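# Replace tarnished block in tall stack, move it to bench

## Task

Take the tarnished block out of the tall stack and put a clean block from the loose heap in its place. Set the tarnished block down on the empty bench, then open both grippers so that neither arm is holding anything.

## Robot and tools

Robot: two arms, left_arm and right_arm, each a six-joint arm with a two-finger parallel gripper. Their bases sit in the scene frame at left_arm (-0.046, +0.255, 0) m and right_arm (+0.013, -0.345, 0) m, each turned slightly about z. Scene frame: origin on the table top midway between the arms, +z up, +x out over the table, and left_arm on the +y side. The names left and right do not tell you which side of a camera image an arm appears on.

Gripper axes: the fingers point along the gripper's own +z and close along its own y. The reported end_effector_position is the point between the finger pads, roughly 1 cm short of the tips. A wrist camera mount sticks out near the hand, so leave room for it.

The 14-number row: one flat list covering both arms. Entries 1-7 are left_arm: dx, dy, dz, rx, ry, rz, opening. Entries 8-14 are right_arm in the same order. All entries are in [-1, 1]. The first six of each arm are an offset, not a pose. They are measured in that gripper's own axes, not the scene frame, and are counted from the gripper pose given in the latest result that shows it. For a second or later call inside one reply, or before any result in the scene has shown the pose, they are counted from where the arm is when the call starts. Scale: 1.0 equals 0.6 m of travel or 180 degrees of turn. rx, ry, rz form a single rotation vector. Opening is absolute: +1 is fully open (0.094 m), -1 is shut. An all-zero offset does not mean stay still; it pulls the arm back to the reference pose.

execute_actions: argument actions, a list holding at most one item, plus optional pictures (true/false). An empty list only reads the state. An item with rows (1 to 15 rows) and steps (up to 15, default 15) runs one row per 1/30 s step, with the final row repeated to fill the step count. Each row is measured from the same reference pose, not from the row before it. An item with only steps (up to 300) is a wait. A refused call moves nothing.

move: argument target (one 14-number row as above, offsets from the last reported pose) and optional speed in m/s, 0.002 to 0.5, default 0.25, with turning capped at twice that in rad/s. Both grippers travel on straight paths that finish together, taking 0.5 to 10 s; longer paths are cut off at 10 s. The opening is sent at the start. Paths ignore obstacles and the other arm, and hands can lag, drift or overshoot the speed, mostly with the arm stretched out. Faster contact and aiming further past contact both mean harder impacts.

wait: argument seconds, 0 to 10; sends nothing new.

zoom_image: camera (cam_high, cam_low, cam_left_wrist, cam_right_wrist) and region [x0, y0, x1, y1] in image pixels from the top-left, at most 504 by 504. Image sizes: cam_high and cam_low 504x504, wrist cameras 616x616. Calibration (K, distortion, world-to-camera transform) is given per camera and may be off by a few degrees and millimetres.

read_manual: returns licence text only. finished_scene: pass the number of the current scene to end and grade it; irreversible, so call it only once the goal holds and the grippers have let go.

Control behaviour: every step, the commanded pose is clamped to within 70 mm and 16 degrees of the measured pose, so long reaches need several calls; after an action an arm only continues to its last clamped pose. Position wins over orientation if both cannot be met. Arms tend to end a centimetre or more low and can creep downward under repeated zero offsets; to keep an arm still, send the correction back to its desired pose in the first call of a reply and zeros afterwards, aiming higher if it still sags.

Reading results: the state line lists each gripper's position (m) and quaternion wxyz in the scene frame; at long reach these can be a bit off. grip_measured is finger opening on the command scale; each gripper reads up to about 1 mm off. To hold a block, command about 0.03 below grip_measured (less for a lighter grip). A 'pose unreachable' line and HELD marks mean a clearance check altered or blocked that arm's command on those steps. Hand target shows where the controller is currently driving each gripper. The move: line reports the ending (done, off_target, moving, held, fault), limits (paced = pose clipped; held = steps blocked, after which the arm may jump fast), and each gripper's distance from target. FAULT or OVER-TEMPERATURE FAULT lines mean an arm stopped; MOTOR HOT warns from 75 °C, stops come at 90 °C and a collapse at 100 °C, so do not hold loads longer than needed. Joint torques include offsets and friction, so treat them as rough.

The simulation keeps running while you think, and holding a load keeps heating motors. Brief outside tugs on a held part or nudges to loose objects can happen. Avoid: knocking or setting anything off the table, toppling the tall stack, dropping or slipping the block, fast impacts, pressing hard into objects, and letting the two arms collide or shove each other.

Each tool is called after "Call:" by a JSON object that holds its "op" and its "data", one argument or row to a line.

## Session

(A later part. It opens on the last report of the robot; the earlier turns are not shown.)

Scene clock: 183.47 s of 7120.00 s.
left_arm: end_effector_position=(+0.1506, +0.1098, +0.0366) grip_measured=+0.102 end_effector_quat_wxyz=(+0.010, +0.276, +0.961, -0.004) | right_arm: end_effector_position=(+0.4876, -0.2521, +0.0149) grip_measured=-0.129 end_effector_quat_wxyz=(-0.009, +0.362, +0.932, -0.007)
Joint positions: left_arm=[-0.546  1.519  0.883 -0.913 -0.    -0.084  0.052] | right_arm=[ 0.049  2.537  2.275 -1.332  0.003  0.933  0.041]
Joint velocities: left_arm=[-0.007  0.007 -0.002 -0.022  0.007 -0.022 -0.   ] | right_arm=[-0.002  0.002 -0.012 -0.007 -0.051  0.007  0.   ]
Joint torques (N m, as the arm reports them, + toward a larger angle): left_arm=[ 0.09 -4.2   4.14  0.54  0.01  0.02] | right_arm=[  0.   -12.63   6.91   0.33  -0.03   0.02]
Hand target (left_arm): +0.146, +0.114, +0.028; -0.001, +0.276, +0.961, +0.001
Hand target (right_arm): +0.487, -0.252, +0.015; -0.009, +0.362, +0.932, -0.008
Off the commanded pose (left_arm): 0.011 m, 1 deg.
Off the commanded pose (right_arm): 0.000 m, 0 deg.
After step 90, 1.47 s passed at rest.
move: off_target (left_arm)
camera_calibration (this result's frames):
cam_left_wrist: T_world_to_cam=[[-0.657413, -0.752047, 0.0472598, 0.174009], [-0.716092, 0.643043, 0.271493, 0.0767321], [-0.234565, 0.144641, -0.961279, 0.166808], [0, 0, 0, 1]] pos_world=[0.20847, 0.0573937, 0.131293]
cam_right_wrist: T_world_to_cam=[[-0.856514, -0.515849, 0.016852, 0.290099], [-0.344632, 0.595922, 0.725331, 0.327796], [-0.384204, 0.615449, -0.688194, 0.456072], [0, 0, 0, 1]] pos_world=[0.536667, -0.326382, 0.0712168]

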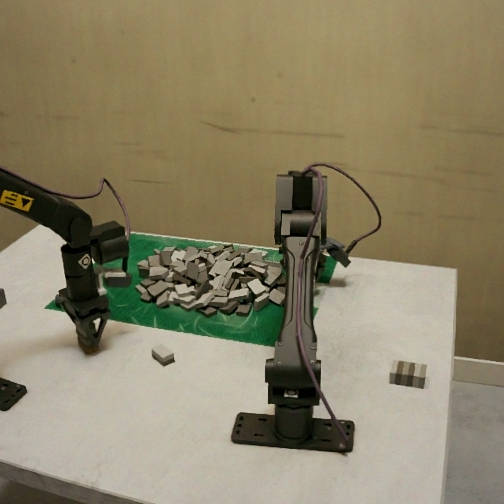

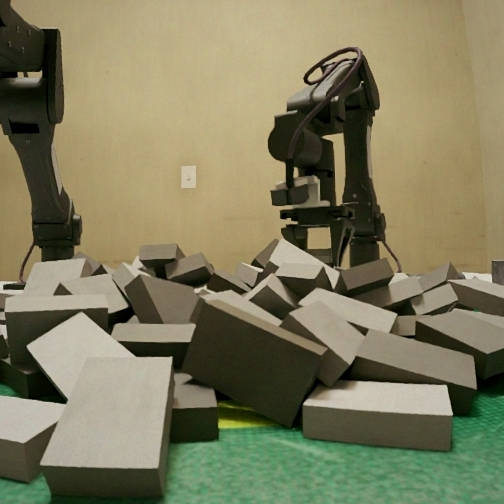

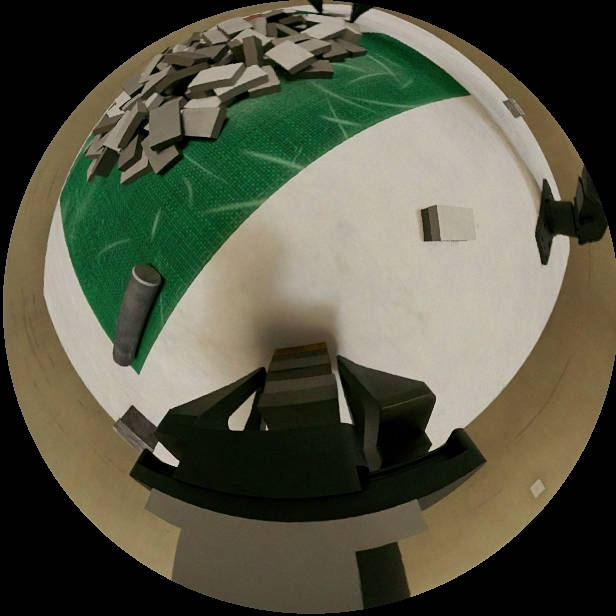

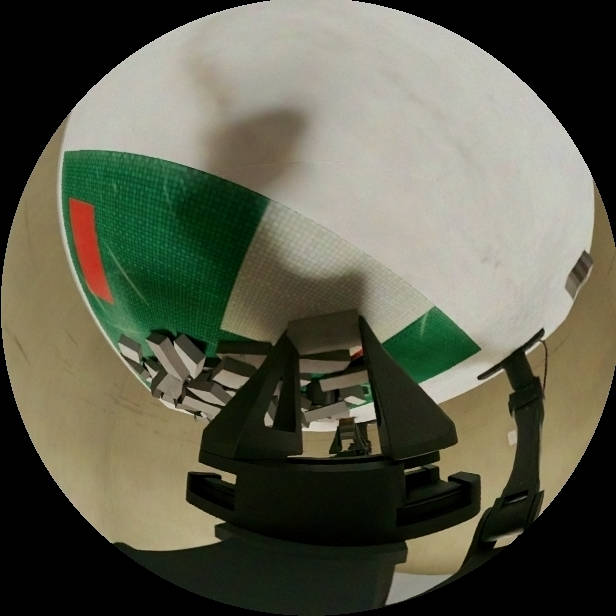

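Call:
{"op": "move", "data": {
  "target": [0.016,0,0.022,0,0.008,0,0.1,0,-0.03,-0.1,0,0,0,-0.165],
  "speed": 0.05
}}

Scene clock: 197.03 s of 7120.00 s.
left_arm: end_effector_position=(+0.1482, +0.1116, +0.0312) grip_measured=+0.102 end_effector_quat_wxyz=(+0.009, +0.276, +0.961, -0.003) | right_arm: end_effector_position=(+0.4718, -0.2610, +0.0494) grip_measured=-0.129 end_effector_quat_wxyz=(-0.031, +0.360, +0.932, -0.020)
Joint positions: left_arm=[-0.546  1.519  0.86  -0.893 -0.    -0.084  0.052] | right_arm=[ 0.037  2.512  2.364 -1.496  0.003  0.918  0.041]
Joint velocities: left_arm=[-0.012 -0.027  0.002 -0.007 -0.051  0.037  0.001] | right_arm=[ 0.012  0.012  0.002 -0.037  0.037  0.022 -0.001]
Joint torques (N m, as the arm reports them, + toward a larger angle): left_arm=[-0.04 -4.53  3.98  0.54  0.04 -0.01] | right_arm=[ -0.73 -15.31   9.49   0.04  -0.01  -0.07]
Hand target (left_arm): +0.143, +0.115, +0.023; -0.002, +0.276, +0.961, +0.000
Hand target (right_arm): +0.476, -0.265, +0.075; -0.009, +0.362, +0.932, -0.008
Off the commanded pose (left_arm): 0.010 m, 1 deg.
Off the commanded pose (right_arm): 0.027 m, 3 deg.
After step 90, 8.83 s passed at rest.
move: off_target (right_arm)
camera_calibration (this result's frames):
cam_left_wrist: T_world_to_cam=[[-0.657297, -0.752134, 0.0474881, 0.174019], [-0.715425, 0.642543, 0.274417, 0.0751082], [-0.236912, 0.1464, -0.960437, 0.160892], [0, 0, 0, 1]] pos_world=[0.206233, 0.0590706, 0.125652]
cam_right_wrist: T_world_to_cam=[[-0.852767, -0.518429, 0.0633964, 0.266644], [-0.310649, 0.601037, 0.736378, 0.287373], [-0.419863, 0.608265, -0.673594, 0.493426], [0, 0, 0, 1]] pos_world=[0.523828, -0.33462, 0.10385]

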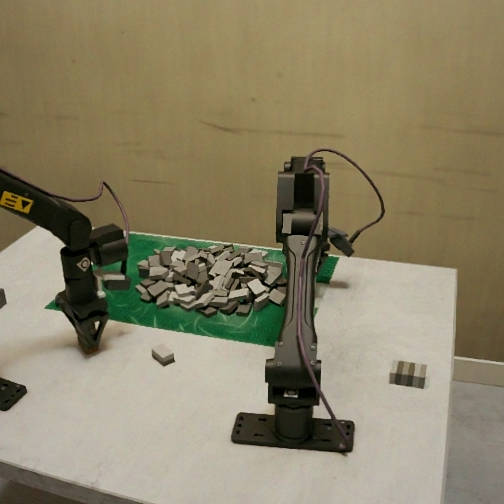

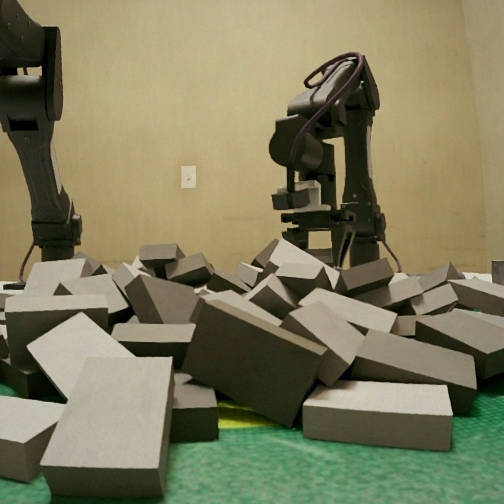

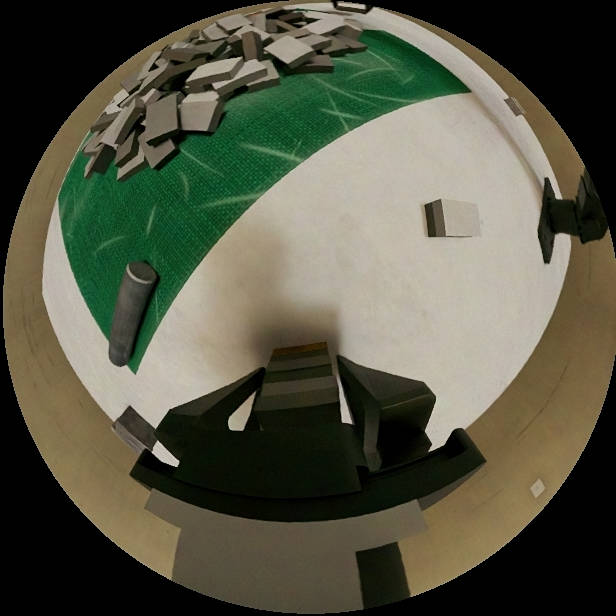

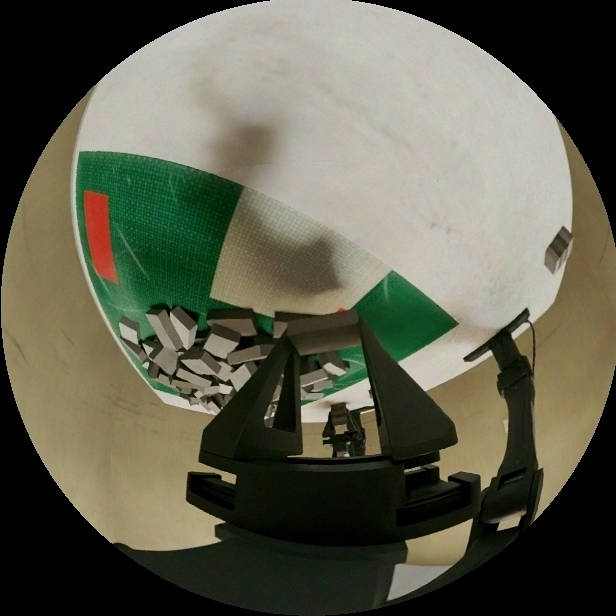

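Call:
{"op": "move", "data": {
  "target": [0.014,0,0.017,0,0.008,0,0.1,0.247,-0.223,-0.04,-0.013,-0.01,-0.057,-0.165],
  "speed": 0.12
}}

Scene clock: 206.20 s of 7120.00 s.
left_arm: end_effector_position=(+0.1495, +0.1106, +0.0313) grip_measured=+0.102 end_effector_quat_wxyz=(+0.012, +0.276, +0.961, -0.004) | right_arm: end_effector_position=(+0.2744, -0.2638, +0.0840) grip_measured=-0.129 end_effector_quat_wxyz=(-0.025, +0.283, +0.959, -0.014)
Joint positions: left_arm=[-0.546  1.519  0.86  -0.886 -0.    -0.084  0.052] | right_arm=[ 0.151  1.649  1.21  -1.189 -0.005  0.869  0.041]
Joint velocities: left_arm=[-0.012 -0.007 -0.012 -0.022  0.037  0.037 -0.   ] | right_arm=[-0.012  0.002 -0.002 -0.081  0.022 -0.037 -0.   ]
Joint torques (N m, as the arm reports them, + toward a larger angle): left_arm=[-0.01 -4.6   3.11  0.56  0.05  0.01] | right_arm=[ 0.69 -8.19  6.48  0.32 -0.04 -0.02]
Hand target (left_arm): +0.141, +0.116, +0.021; -0.003, +0.276, +0.961, +0.001
Hand target (right_arm): +0.276, -0.260, +0.091; -0.010, +0.276, +0.961, -0.004
Off the commanded pose (left_arm): 0.014 m, 2 deg.
Off the commanded pose (right_arm): 0.005 m, 2 deg.
After step 90, 4.17 s passed at rest.
move: off_target (left_arm)
camera_calibration (this result's frames):
cam_left_wrist: T_world_to_cam=[[-0.657542, -0.75195, 0.0470024, 0.174169], [-0.716833, 0.643599, 0.2682, 0.0769309], [-0.231924, 0.14266, -0.962216, 0.161095], [0, 0, 0, 1]] pos_world=[0.207032, 0.0584719, 0.126189]
cam_right_wrist: T_world_to_cam=[[-0.75794, -0.650809, 0.0444455, 0.0353123], [-0.412849, 0.53133, 0.73976, 0.211684], [-0.505057, 0.542344, -0.671402, 0.441434], [0, 0, 0, 1]] pos_world=[0.337108, -0.328901, 0.138215]

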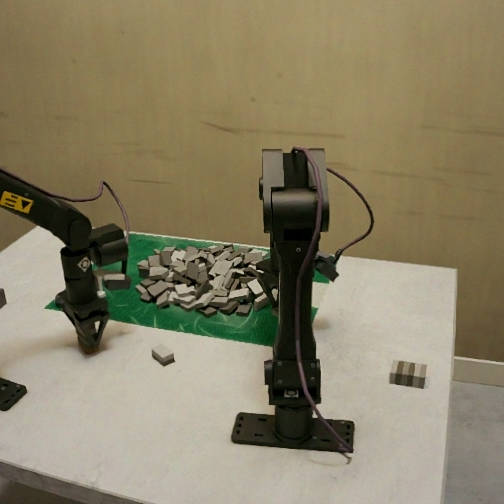

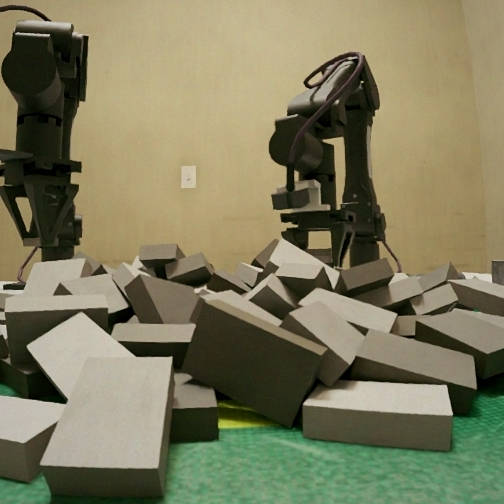

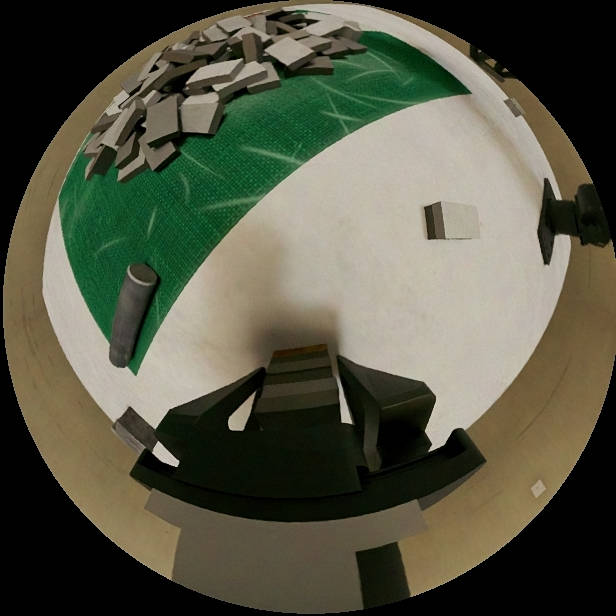

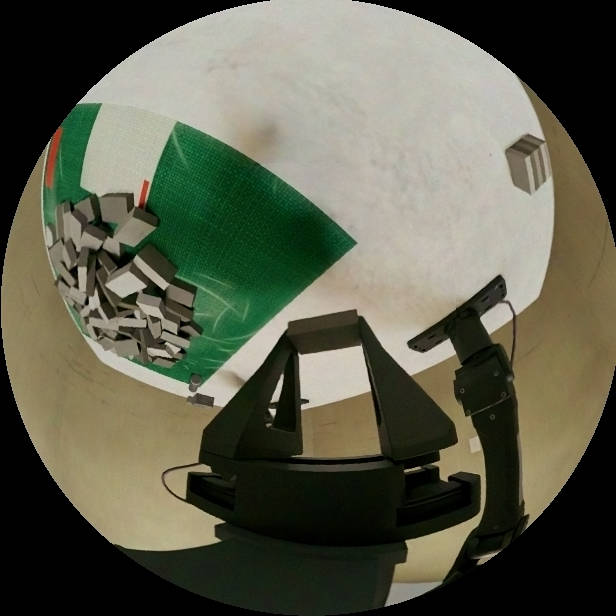

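Call:
{"op": "move", "data": {
  "target": [0.02,0,0.003,0,0.015,0,0.1,0.368,0.195,0.02,-0.007,-0.009,-0.005,-0.165],
  "speed": 0.1
}}

Call:
{"op": "zoom_image", "data": {
  "camera": "cam_high",
  "region": [40, 260, 220, 380]
}}

Scene clock: 217.47 s of 7120.00 s.
left_arm: end_effector_position=(+0.1454, +0.1137, +0.0312) grip_measured=+0.102 end_effector_quat_wxyz=(+0.002, +0.276, +0.961, -0.001) | right_arm: end_effector_position=(+0.1463, -0.0518, +0.0695) grip_measured=-0.129 end_effector_quat_wxyz=(-0.017, +0.266, +0.964, -0.017)
Joint positions: left_arm=[-0.546  1.519  0.86  -0.907 -0.    -0.084  0.052] | right_arm=[ 0.984  1.824  1.358 -1.144 -0.027  1.665  0.041]
Joint velocities: left_arm=[ 0.007 -0.002 -0.042 -0.007 -0.066 -0.022 -0.   ] | right_arm=[ 0.002 -0.012 -0.017 -0.007  0.007 -0.051  0.   ]
Joint torques (N m, as the arm reports them, + toward a larger angle): left_arm=[-0.06 -5.04  5.46  0.25  0.06  0.  ] | right_arm=[ 0.06 -7.96  6.67  0.32 -0.01  0.02]
Hand target (left_arm): +0.140, +0.117, +0.029; -0.011, +0.276, +0.961, +0.002
Hand target (right_arm): +0.147, -0.053, +0.070; -0.016, +0.266, +0.964, -0.017
Off the commanded pose (left_arm): 0.007 m, 2 deg.
Off the commanded pose (right_arm): 0.011 m, 2 deg.
After step 90, 5.43 s passed at rest.
move: held (left_arm, right_arm); limits=held; held on 6 of 85 steps (left_arm, right_arm), including the last (left_arm, right_arm)
pose unreachable (left arm): on one or more control steps of this call this arm could not follow its commanded pose, so it was not sent that pose on those steps. On the call's last step it was still not sent that pose. It may still have moved: this result reports where it is.
cause: the commanded pose would bring a part of the arm too close to another arm (this arm's wrist (the part past joint 4) and the other arm's wrist (the part past joint 4)).
pose unreachable (right arm): on one or more control steps of this call this arm could not follow its commanded pose, so it was not sent that pose on those steps. On the call's last step it was still not sent that pose. It may still have moved: this result reports where it is.
cause: the commanded pose would bring a part of the arm too close to another arm (this arm's wrist (the part past joint 4) and the other arm's wrist (the part past joint 4)).
camera_calibration (this result's frames):
cam_left_wrist: T_world_to_cam=[[-0.656755, -0.75254, 0.0485383, 0.173693], [-0.71225, 0.640163, 0.287909, 0.0711457], [-0.247736, 0.154514, -0.956427, 0.160407], [0, 0, 0, 1]] pos_world=[0.204486, 0.0603808, 0.124504]
cam_right_wrist: T_world_to_cam=[[-0.735004, -0.676849, 0.040554, 0.0723976], [-0.442104, 0.52372, 0.72819, 0.0615325], [-0.514114, 0.517294, -0.684174, 0.252824], [0, 0, 0, 1]] pos_world=[0.210397, -0.114008, 0.125232]

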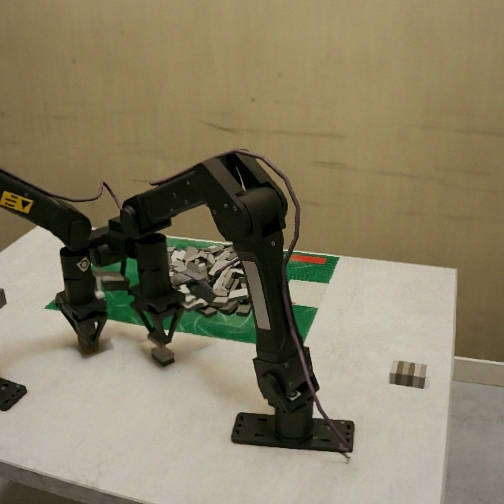

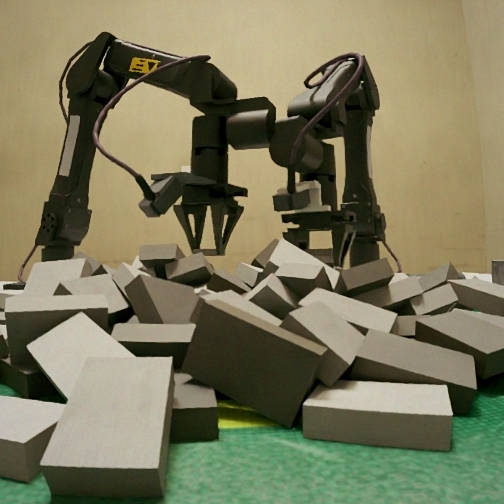

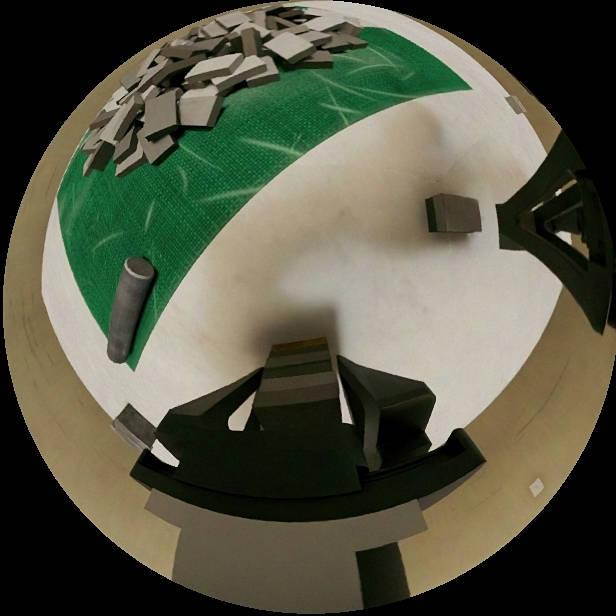

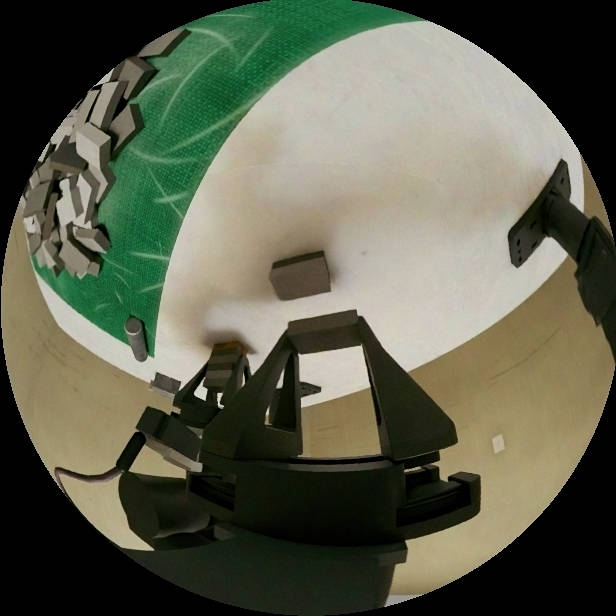

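Region (40, 260, 220, 380) of cam_high's 504x504 image, scaled by 2.800, with more detail than that image has.

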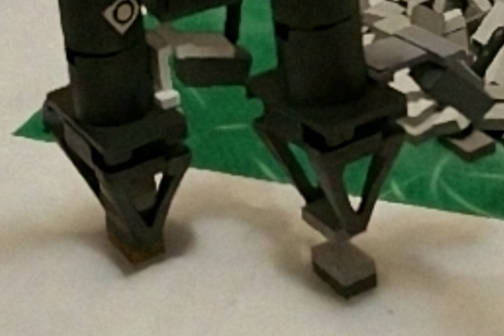

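Too close. Back right off, grip left, then lift left away.

Call:
{"op": "move", "data": {
  "target": [0,0,0,0,0,0,-0.16,-0.07,-0.06,0,0,0,0,-0.165],
  "speed": 0.06
}}

Call:
{"op": "move", "data": {
  "target": [0,0,-0.09,0,0,0,-0.16,0,0,0,0,0,0,-0.165],
  "speed": 0.04
}}

Call:
{"op": "zoom_image", "data": {
  "camera": "cam_high",
  "region": [40, 260, 220, 380]
}}

Scene clock: 225.60 s of 7120.00 s.
left_arm: end_effector_position=(+0.1453, +0.1138, +0.0312) grip_measured=-0.126 end_effector_quat_wxyz=(+0.002, +0.276, +0.961, -0.001) | right_arm: end_effector_position=(+0.1595, -0.1044, +0.0624) grip_measured=-0.129 end_effector_quat_wxyz=(-0.025, +0.266, +0.963, -0.035)
Joint positions: left_arm=[-0.546  1.519  0.86  -0.907 -0.    -0.084  0.041] | right_arm=[ 0.86   1.721  1.201 -1.132 -0.027  1.542  0.041]
Joint velocities: left_arm=[-0.007  0.002 -0.007  0.022 -0.051 -0.007 -0.001] | right_arm=[-0.017 -0.017 -0.007 -0.007 -0.007 -0.022 -0.001]
Joint torques (N m, as the arm reports them, + toward a larger angle): left_arm=[ 0.05 -5.22  6.01  0.41  0.03  0.02] | right_arm=[-0.65 -9.23  6.21  0.34  0.02 -0.05]
Hand target (left_arm): +0.145, +0.114, +0.031; +0.002, +0.276, +0.961, -0.001
Hand target (right_arm): +0.164, -0.104, +0.070; -0.017, +0.266, +0.964, -0.018
Off the commanded pose (left_arm): 0.000 m, 0 deg.
Off the commanded pose (right_arm): 0.009 m, 2 deg.
After step 90, 3.90 s passed at rest.
move: done; limits=held; held on 8 of 37 steps (left_arm)
pose unreachable (left arm): on one or more control steps of this call this arm could not follow its commanded pose, so it was not sent that pose on those steps. It may still have moved: this result reports where it is.
cause: the commanded pose would bring a part of the arm too close to another arm (this arm's wrist (the part past joint 4) and the other arm's wrist (the part past joint 4)).
camera_calibration (this result's frames):
cam_left_wrist: T_world_to_cam=[[-0.65674, -0.752551, 0.0485666, 0.173684], [-0.712162, 0.640097, 0.288273, 0.0710387], [-0.248028, 0.154733, -0.956316, 0.160393], [0, 0, 0, 1]] pos_world=[0.204438, 0.0604164, 0.124473]
cam_right_wrist: T_world_to_cam=[[-0.733656, -0.674853, 0.0795113, 0.0443572], [-0.423461, 0.545568, 0.723212, 0.0997898], [-0.531441, 0.496919, -0.686033, 0.282752], [0, 0, 0, 1]] pos_world=[0.225066, -0.165012, 0.118281]

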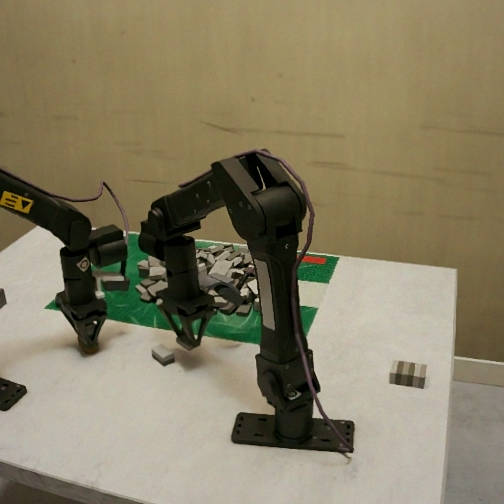

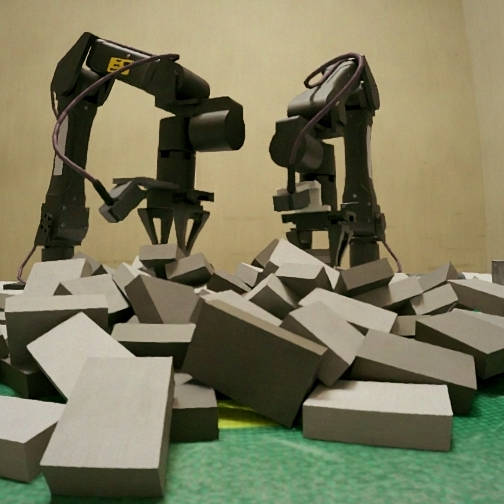

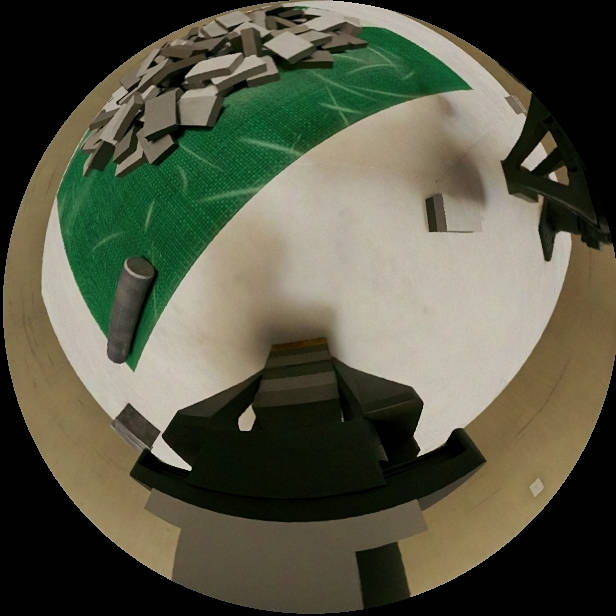

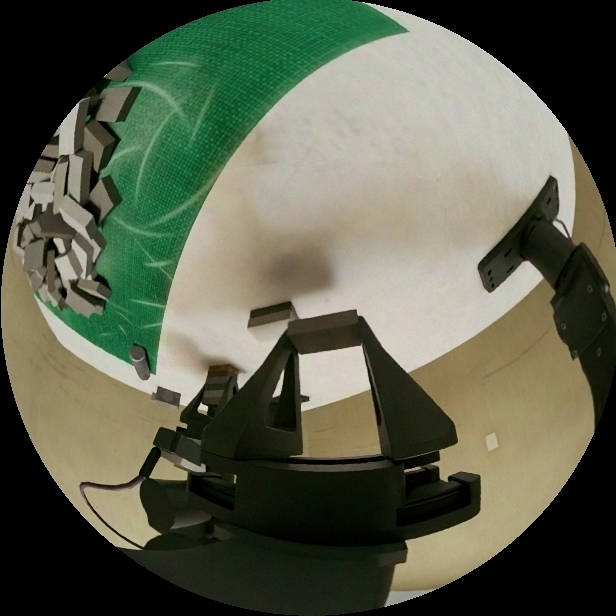

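Scene clock: 227.40 s of 7120.00 s.
left_arm: end_effector_position=(+0.1387, +0.1187, +0.0689) grip_measured=-0.126 end_effector_quat_wxyz=(-0.019, +0.276, +0.961, +0.008) | right_arm: end_effector_position=(+0.1595, -0.1044, +0.0624) grip_measured=-0.129 end_effector_quat_wxyz=(-0.025, +0.266, +0.963, -0.035)
Joint positions: left_arm=[-0.546  1.48   0.982 -1.114 -0.    -0.084  0.041] | right_arm=[ 0.86   1.721  1.201 -1.132 -0.027  1.542  0.041]
Joint velocities: left_arm=[-0.007 -0.002  0.007  0.037 -0.022  0.022  0.001] | right_arm=[-0.037  0.002 -0.022 -0.037  0.007  0.051  0.   ]
Joint torques (N m, as the arm reports them, + toward a larger angle): left_arm=[ 0.03 -7.21  9.55  0.11  0.03  0.01] | right_arm=[-0.01 -6.66  6.62  0.23 -0.05  0.02]
Hand target (left_arm): +0.144, +0.114, +0.085; +0.002, +0.276, +0.961, -0.001
Hand target (right_arm): +0.160, -0.104, +0.062; -0.025, +0.266, +0.963, -0.035
Off the commanded pose (left_arm): 0.018 m, 3 deg.
Off the commanded pose (right_arm): 0.000 m, 0 deg.
move: off_target (left_arm)
camera_calibration (this result's frames):
cam_left_wrist: T_world_to_cam=[[-0.6549, -0.753931, 0.0519042, 0.170918], [-0.700808, 0.631585, 0.331617, 0.0487328], [-0.282798, 0.180801, -0.941985, 0.194825], [0, 0, 0, 1]] pos_world=[0.201183, 0.0628571, 0.158491]
cam_right_wrist: T_world_to_cam=[[-0.733656, -0.674853, 0.0795113, 0.0443572], [-0.423461, 0.545568, 0.723212, 0.0997898], [-0.531441, 0.496919, -0.686033, 0.282752], [0, 0, 0, 1]] pos_world=[0.225066, -0.165012, 0.118281]

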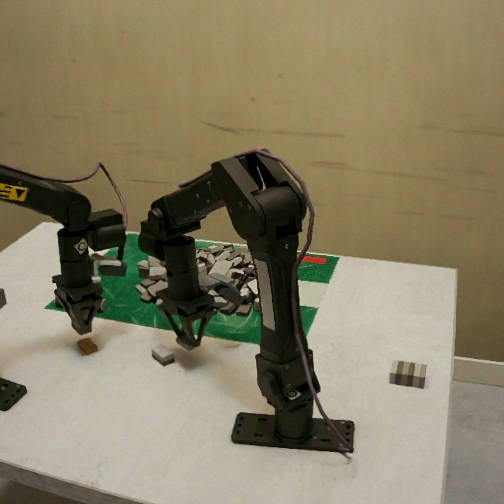

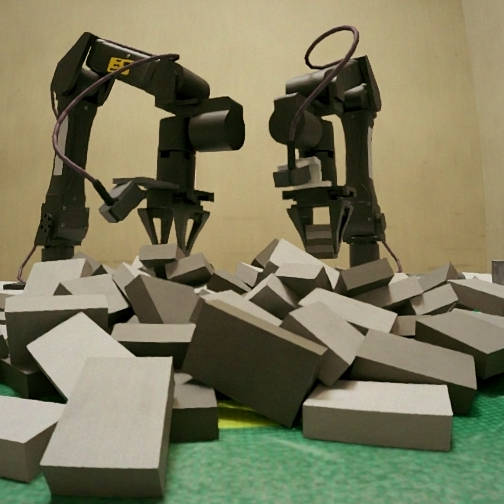

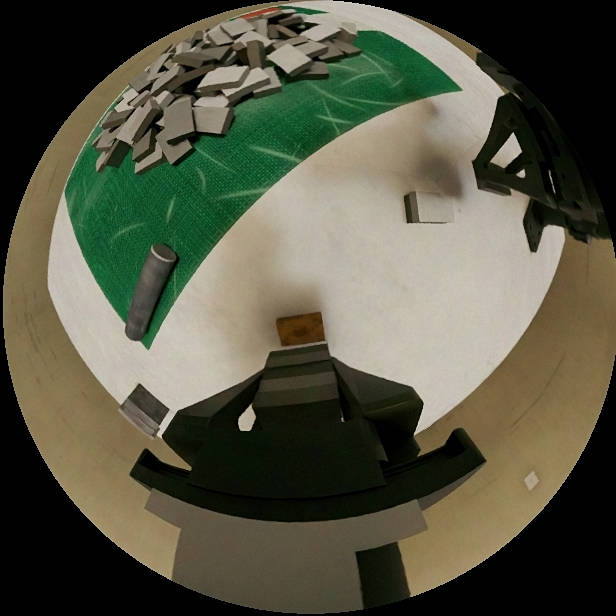

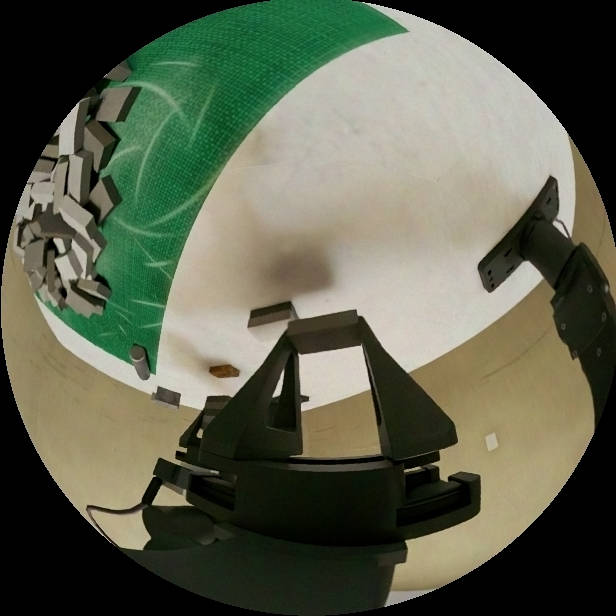

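Region (40, 260, 220, 380) of cam_high's 504x504 image, scaled by 2.800, with more detail than that image has.

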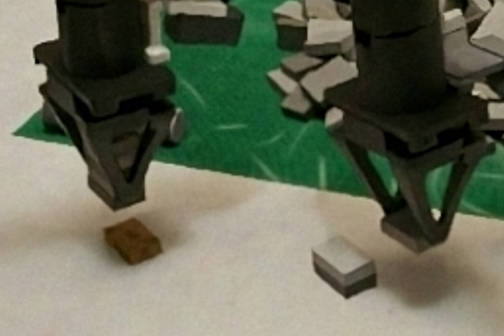

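Call:
{"op": "move", "data": {
  "target": [0.06,0.14,-0.04,0,-0.012,0,-0.16,0.042,0.09,-0.02,-0.024,-0.007,0.005,-0.165],
  "speed": 0.05
}}

Call:
{"op": "zoom_image", "data": {
  "camera": "cam_high",
  "region": [120, 290, 210, 380]
}}

Scene clock: 245.90 s of 7120.00 s.
left_arm: end_effector_position=(+0.1585, +0.2042, +0.0893) grip_measured=-0.126 end_effector_quat_wxyz=(-0.005, +0.276, +0.961, +0.003) | right_arm: end_effector_position=(+0.1623, -0.0540, +0.0639) grip_measured=-0.129 end_effector_quat_wxyz=(-0.015, +0.276, +0.961, -0.016)
Joint positions: left_arm=[-0.159  1.357  0.962 -1.186 -0.006  0.303  0.041] | right_arm=[ 0.939  1.845  1.362 -1.125 -0.022  1.642  0.041]
Joint velocities: left_arm=[-0.007  0.002  0.012  0.022 -0.051 -0.037 -0.001] | right_arm=[-0.002 -0.022  0.007 -0.037 -0.007 -0.081  0.   ]
Joint torques (N m, as the arm reports them, + toward a larger angle): left_arm=[ 0.96 -6.34  6.26  0.2   0.01  0.12] | right_arm=[ 0.77 -7.78  9.43  0.37  0.15  0.13]
Hand target (left_arm): +0.155, +0.208, +0.095; -0.001, +0.276, +0.961, +0.004
Hand target (right_arm): +0.166, -0.045, +0.071; -0.005, +0.274, +0.962, -0.001
Off the commanded pose (left_arm): 0.008 m, 0 deg.
Off the commanded pose (right_arm): 0.012 m, 2 deg.
After step 90, 13.17 s passed at rest.
move: off_target (right_arm)
camera_calibration (this result's frames):
cam_left_wrist: T_world_to_cam=[[-0.655585, -0.75356, 0.0485388, 0.24766], [-0.70896, 0.636364, 0.304001, 0.00469547], [-0.259971, 0.164886, -0.951434, 0.204582], [0, 0, 0, 1]] pos_world=[0.218877, 0.149906, 0.181198]
cam_right_wrist: T_world_to_cam=[[-0.749119, -0.661426, 0.0365492, 0.0862321], [-0.43443, 0.532182, 0.726673, 0.0731705], [-0.500091, 0.528486, -0.686011, 0.256821], [0, 0, 0, 1]] pos_world=[0.224819, -0.11763, 0.119859]

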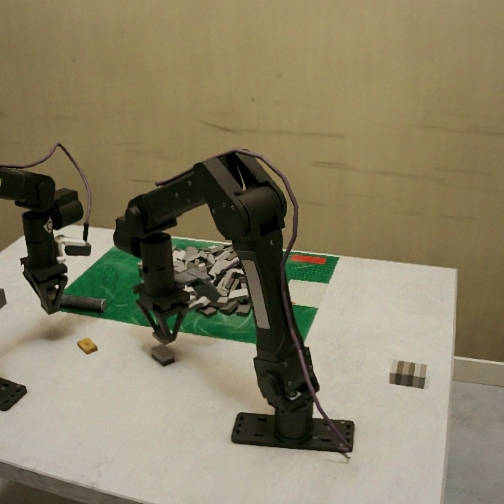

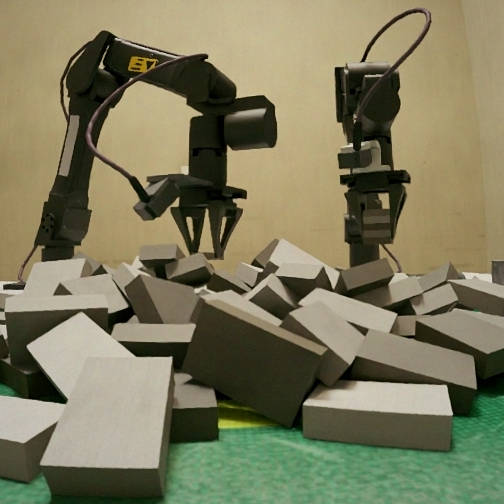

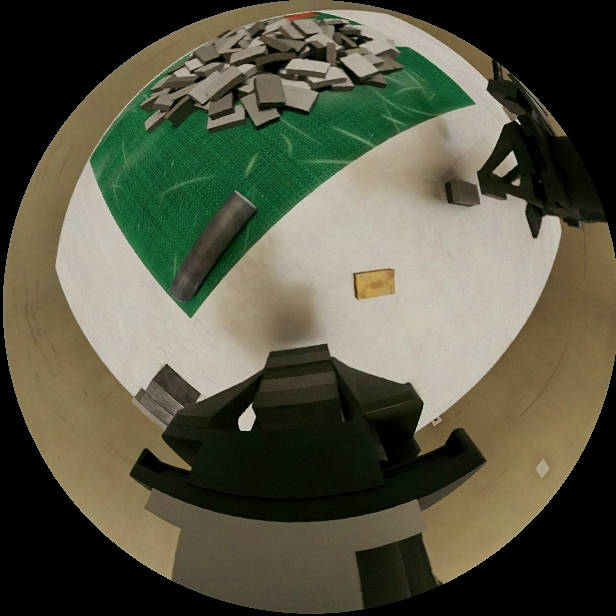

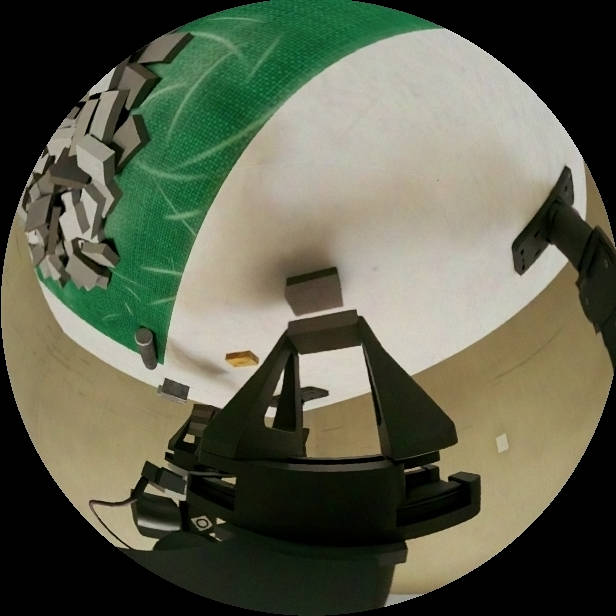

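Region (120, 290, 210, 380) of cam_high's 504x504 image, scaled by 5.600, with more detail than that image has.

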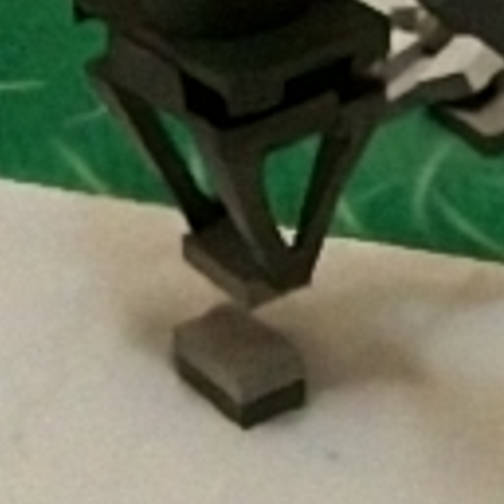

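Call:
{"op": "move", "data": {
  "target": [0,0,-0.01,0,0,0,-0.16,0.004,0.006,0.04,-0.006,0,-0.02,-0.165],
  "speed": 0.02
}}

Call:
{"op": "zoom_image", "data": {
  "camera": "cam_high",
  "region": [120, 290, 210, 380]
}}

Call:
{"op": "zoom_image", "data": {
  "camera": "cam_right_wrist",
  "region": [250, 250, 400, 400]
}}

Scene clock: 255.23 s of 7120.00 s.
left_arm: end_effector_position=(+0.1575, +0.2045, +0.0893) grip_measured=-0.126 end_effector_quat_wxyz=(-0.008, +0.277, +0.961, +0.003) | right_arm: end_effector_position=(+0.1630, -0.0528, +0.0421) grip_measured=-0.129 end_effector_quat_wxyz=(-0.013, +0.254, +0.967, -0.008)
Joint positions: left_arm=[-0.159  1.357  0.962 -1.19  -0.006  0.305  0.041] | right_arm=[ 0.939  1.859  1.291 -1.024 -0.022  1.596  0.041]
Joint velocities: left_arm=[ 0.002 -0.002 -0.022 -0.007  0.007 -0.037 -0.   ] | right_arm=[ 0.007 -0.012 -0.012  0.022  0.066 -0.037 -0.001]
Joint torques (N m, as the arm reports them, + toward a larger angle): left_arm=[ 0.02 -4.4   8.2   0.18  0.02 -0.02] | right_arm=[ 0.6  -7.53  6.37  0.45 -0.04 -0.06]
Hand target (left_arm): +0.159, +0.204, +0.095; -0.005, +0.276, +0.961, +0.003
Hand target (right_arm): +0.161, -0.050, +0.040; -0.013, +0.246, +0.969, -0.006
Off the commanded pose (left_arm): 0.006 m, 0 deg.
Off the commanded pose (right_arm): 0.004 m, 1 deg.
After step 90, 4.47 s passed at rest.
move: done
camera_calibration (this result's frames):
cam_left_wrist: T_world_to_cam=[[-0.657106, -0.752109, 0.0504353, 0.246971], [-0.706254, 0.637666, 0.30755, 0.00279835], [-0.263472, 0.166473, -0.950194, 0.204406], [0, 0, 0, 1]] pos_world=[0.218117, 0.149937, 0.180909]
cam_right_wrist: T_world_to_cam=[[-0.718535, -0.695169, 0.0211576, 0.0822694], [-0.462952, 0.500773, 0.73137, 0.0914222], [-0.51902, 0.51572, -0.681653, 0.243851], [0, 0, 0, 1]] pos_world=[0.228001, -0.11435, 0.097618]

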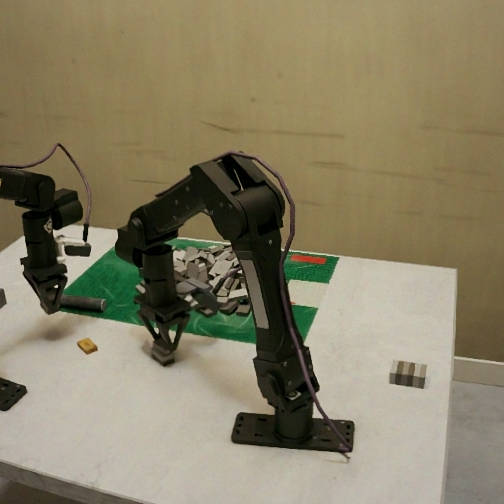

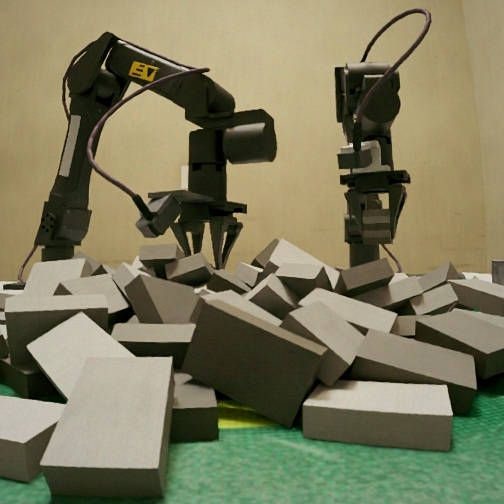

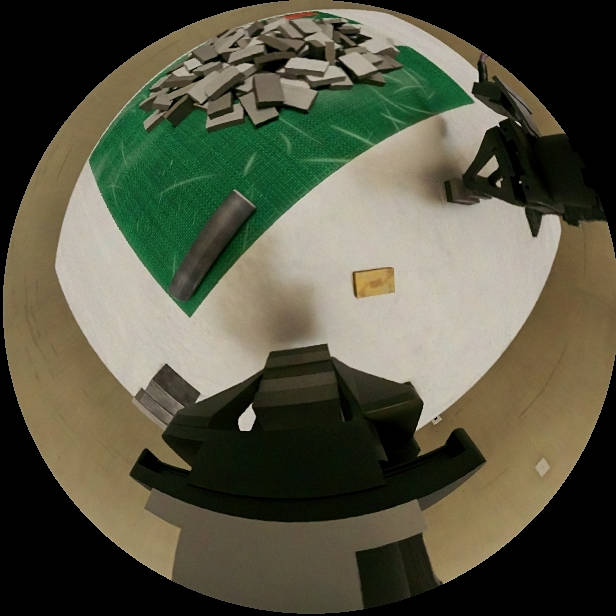

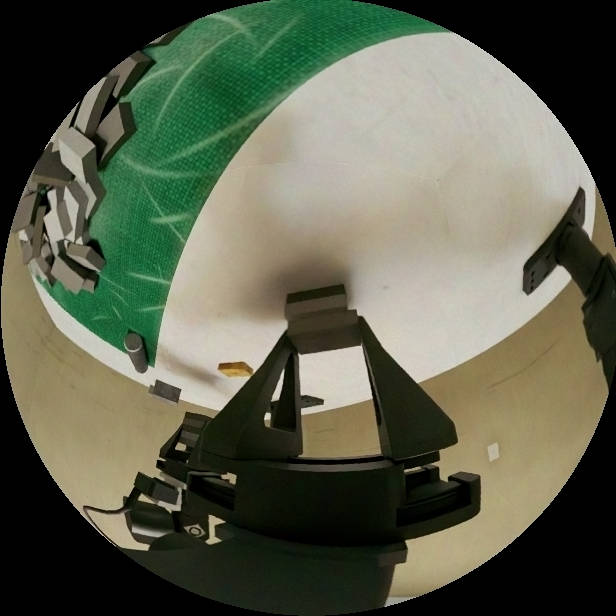

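Region (120, 290, 210, 380) of cam_high's 504x504 image, scaled by 5.600, with more detail than that image has.

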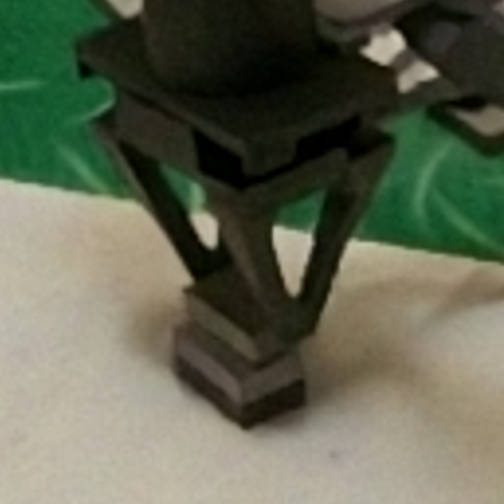

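Region (250, 250, 400, 400) of cam_right_wrist's 616x616 image, scaled by 3.360, with more detail than that image has.

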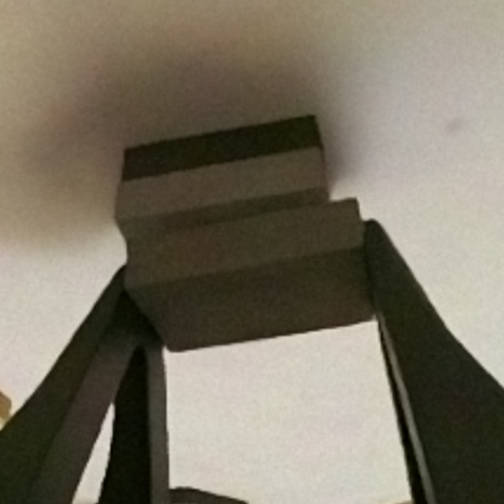

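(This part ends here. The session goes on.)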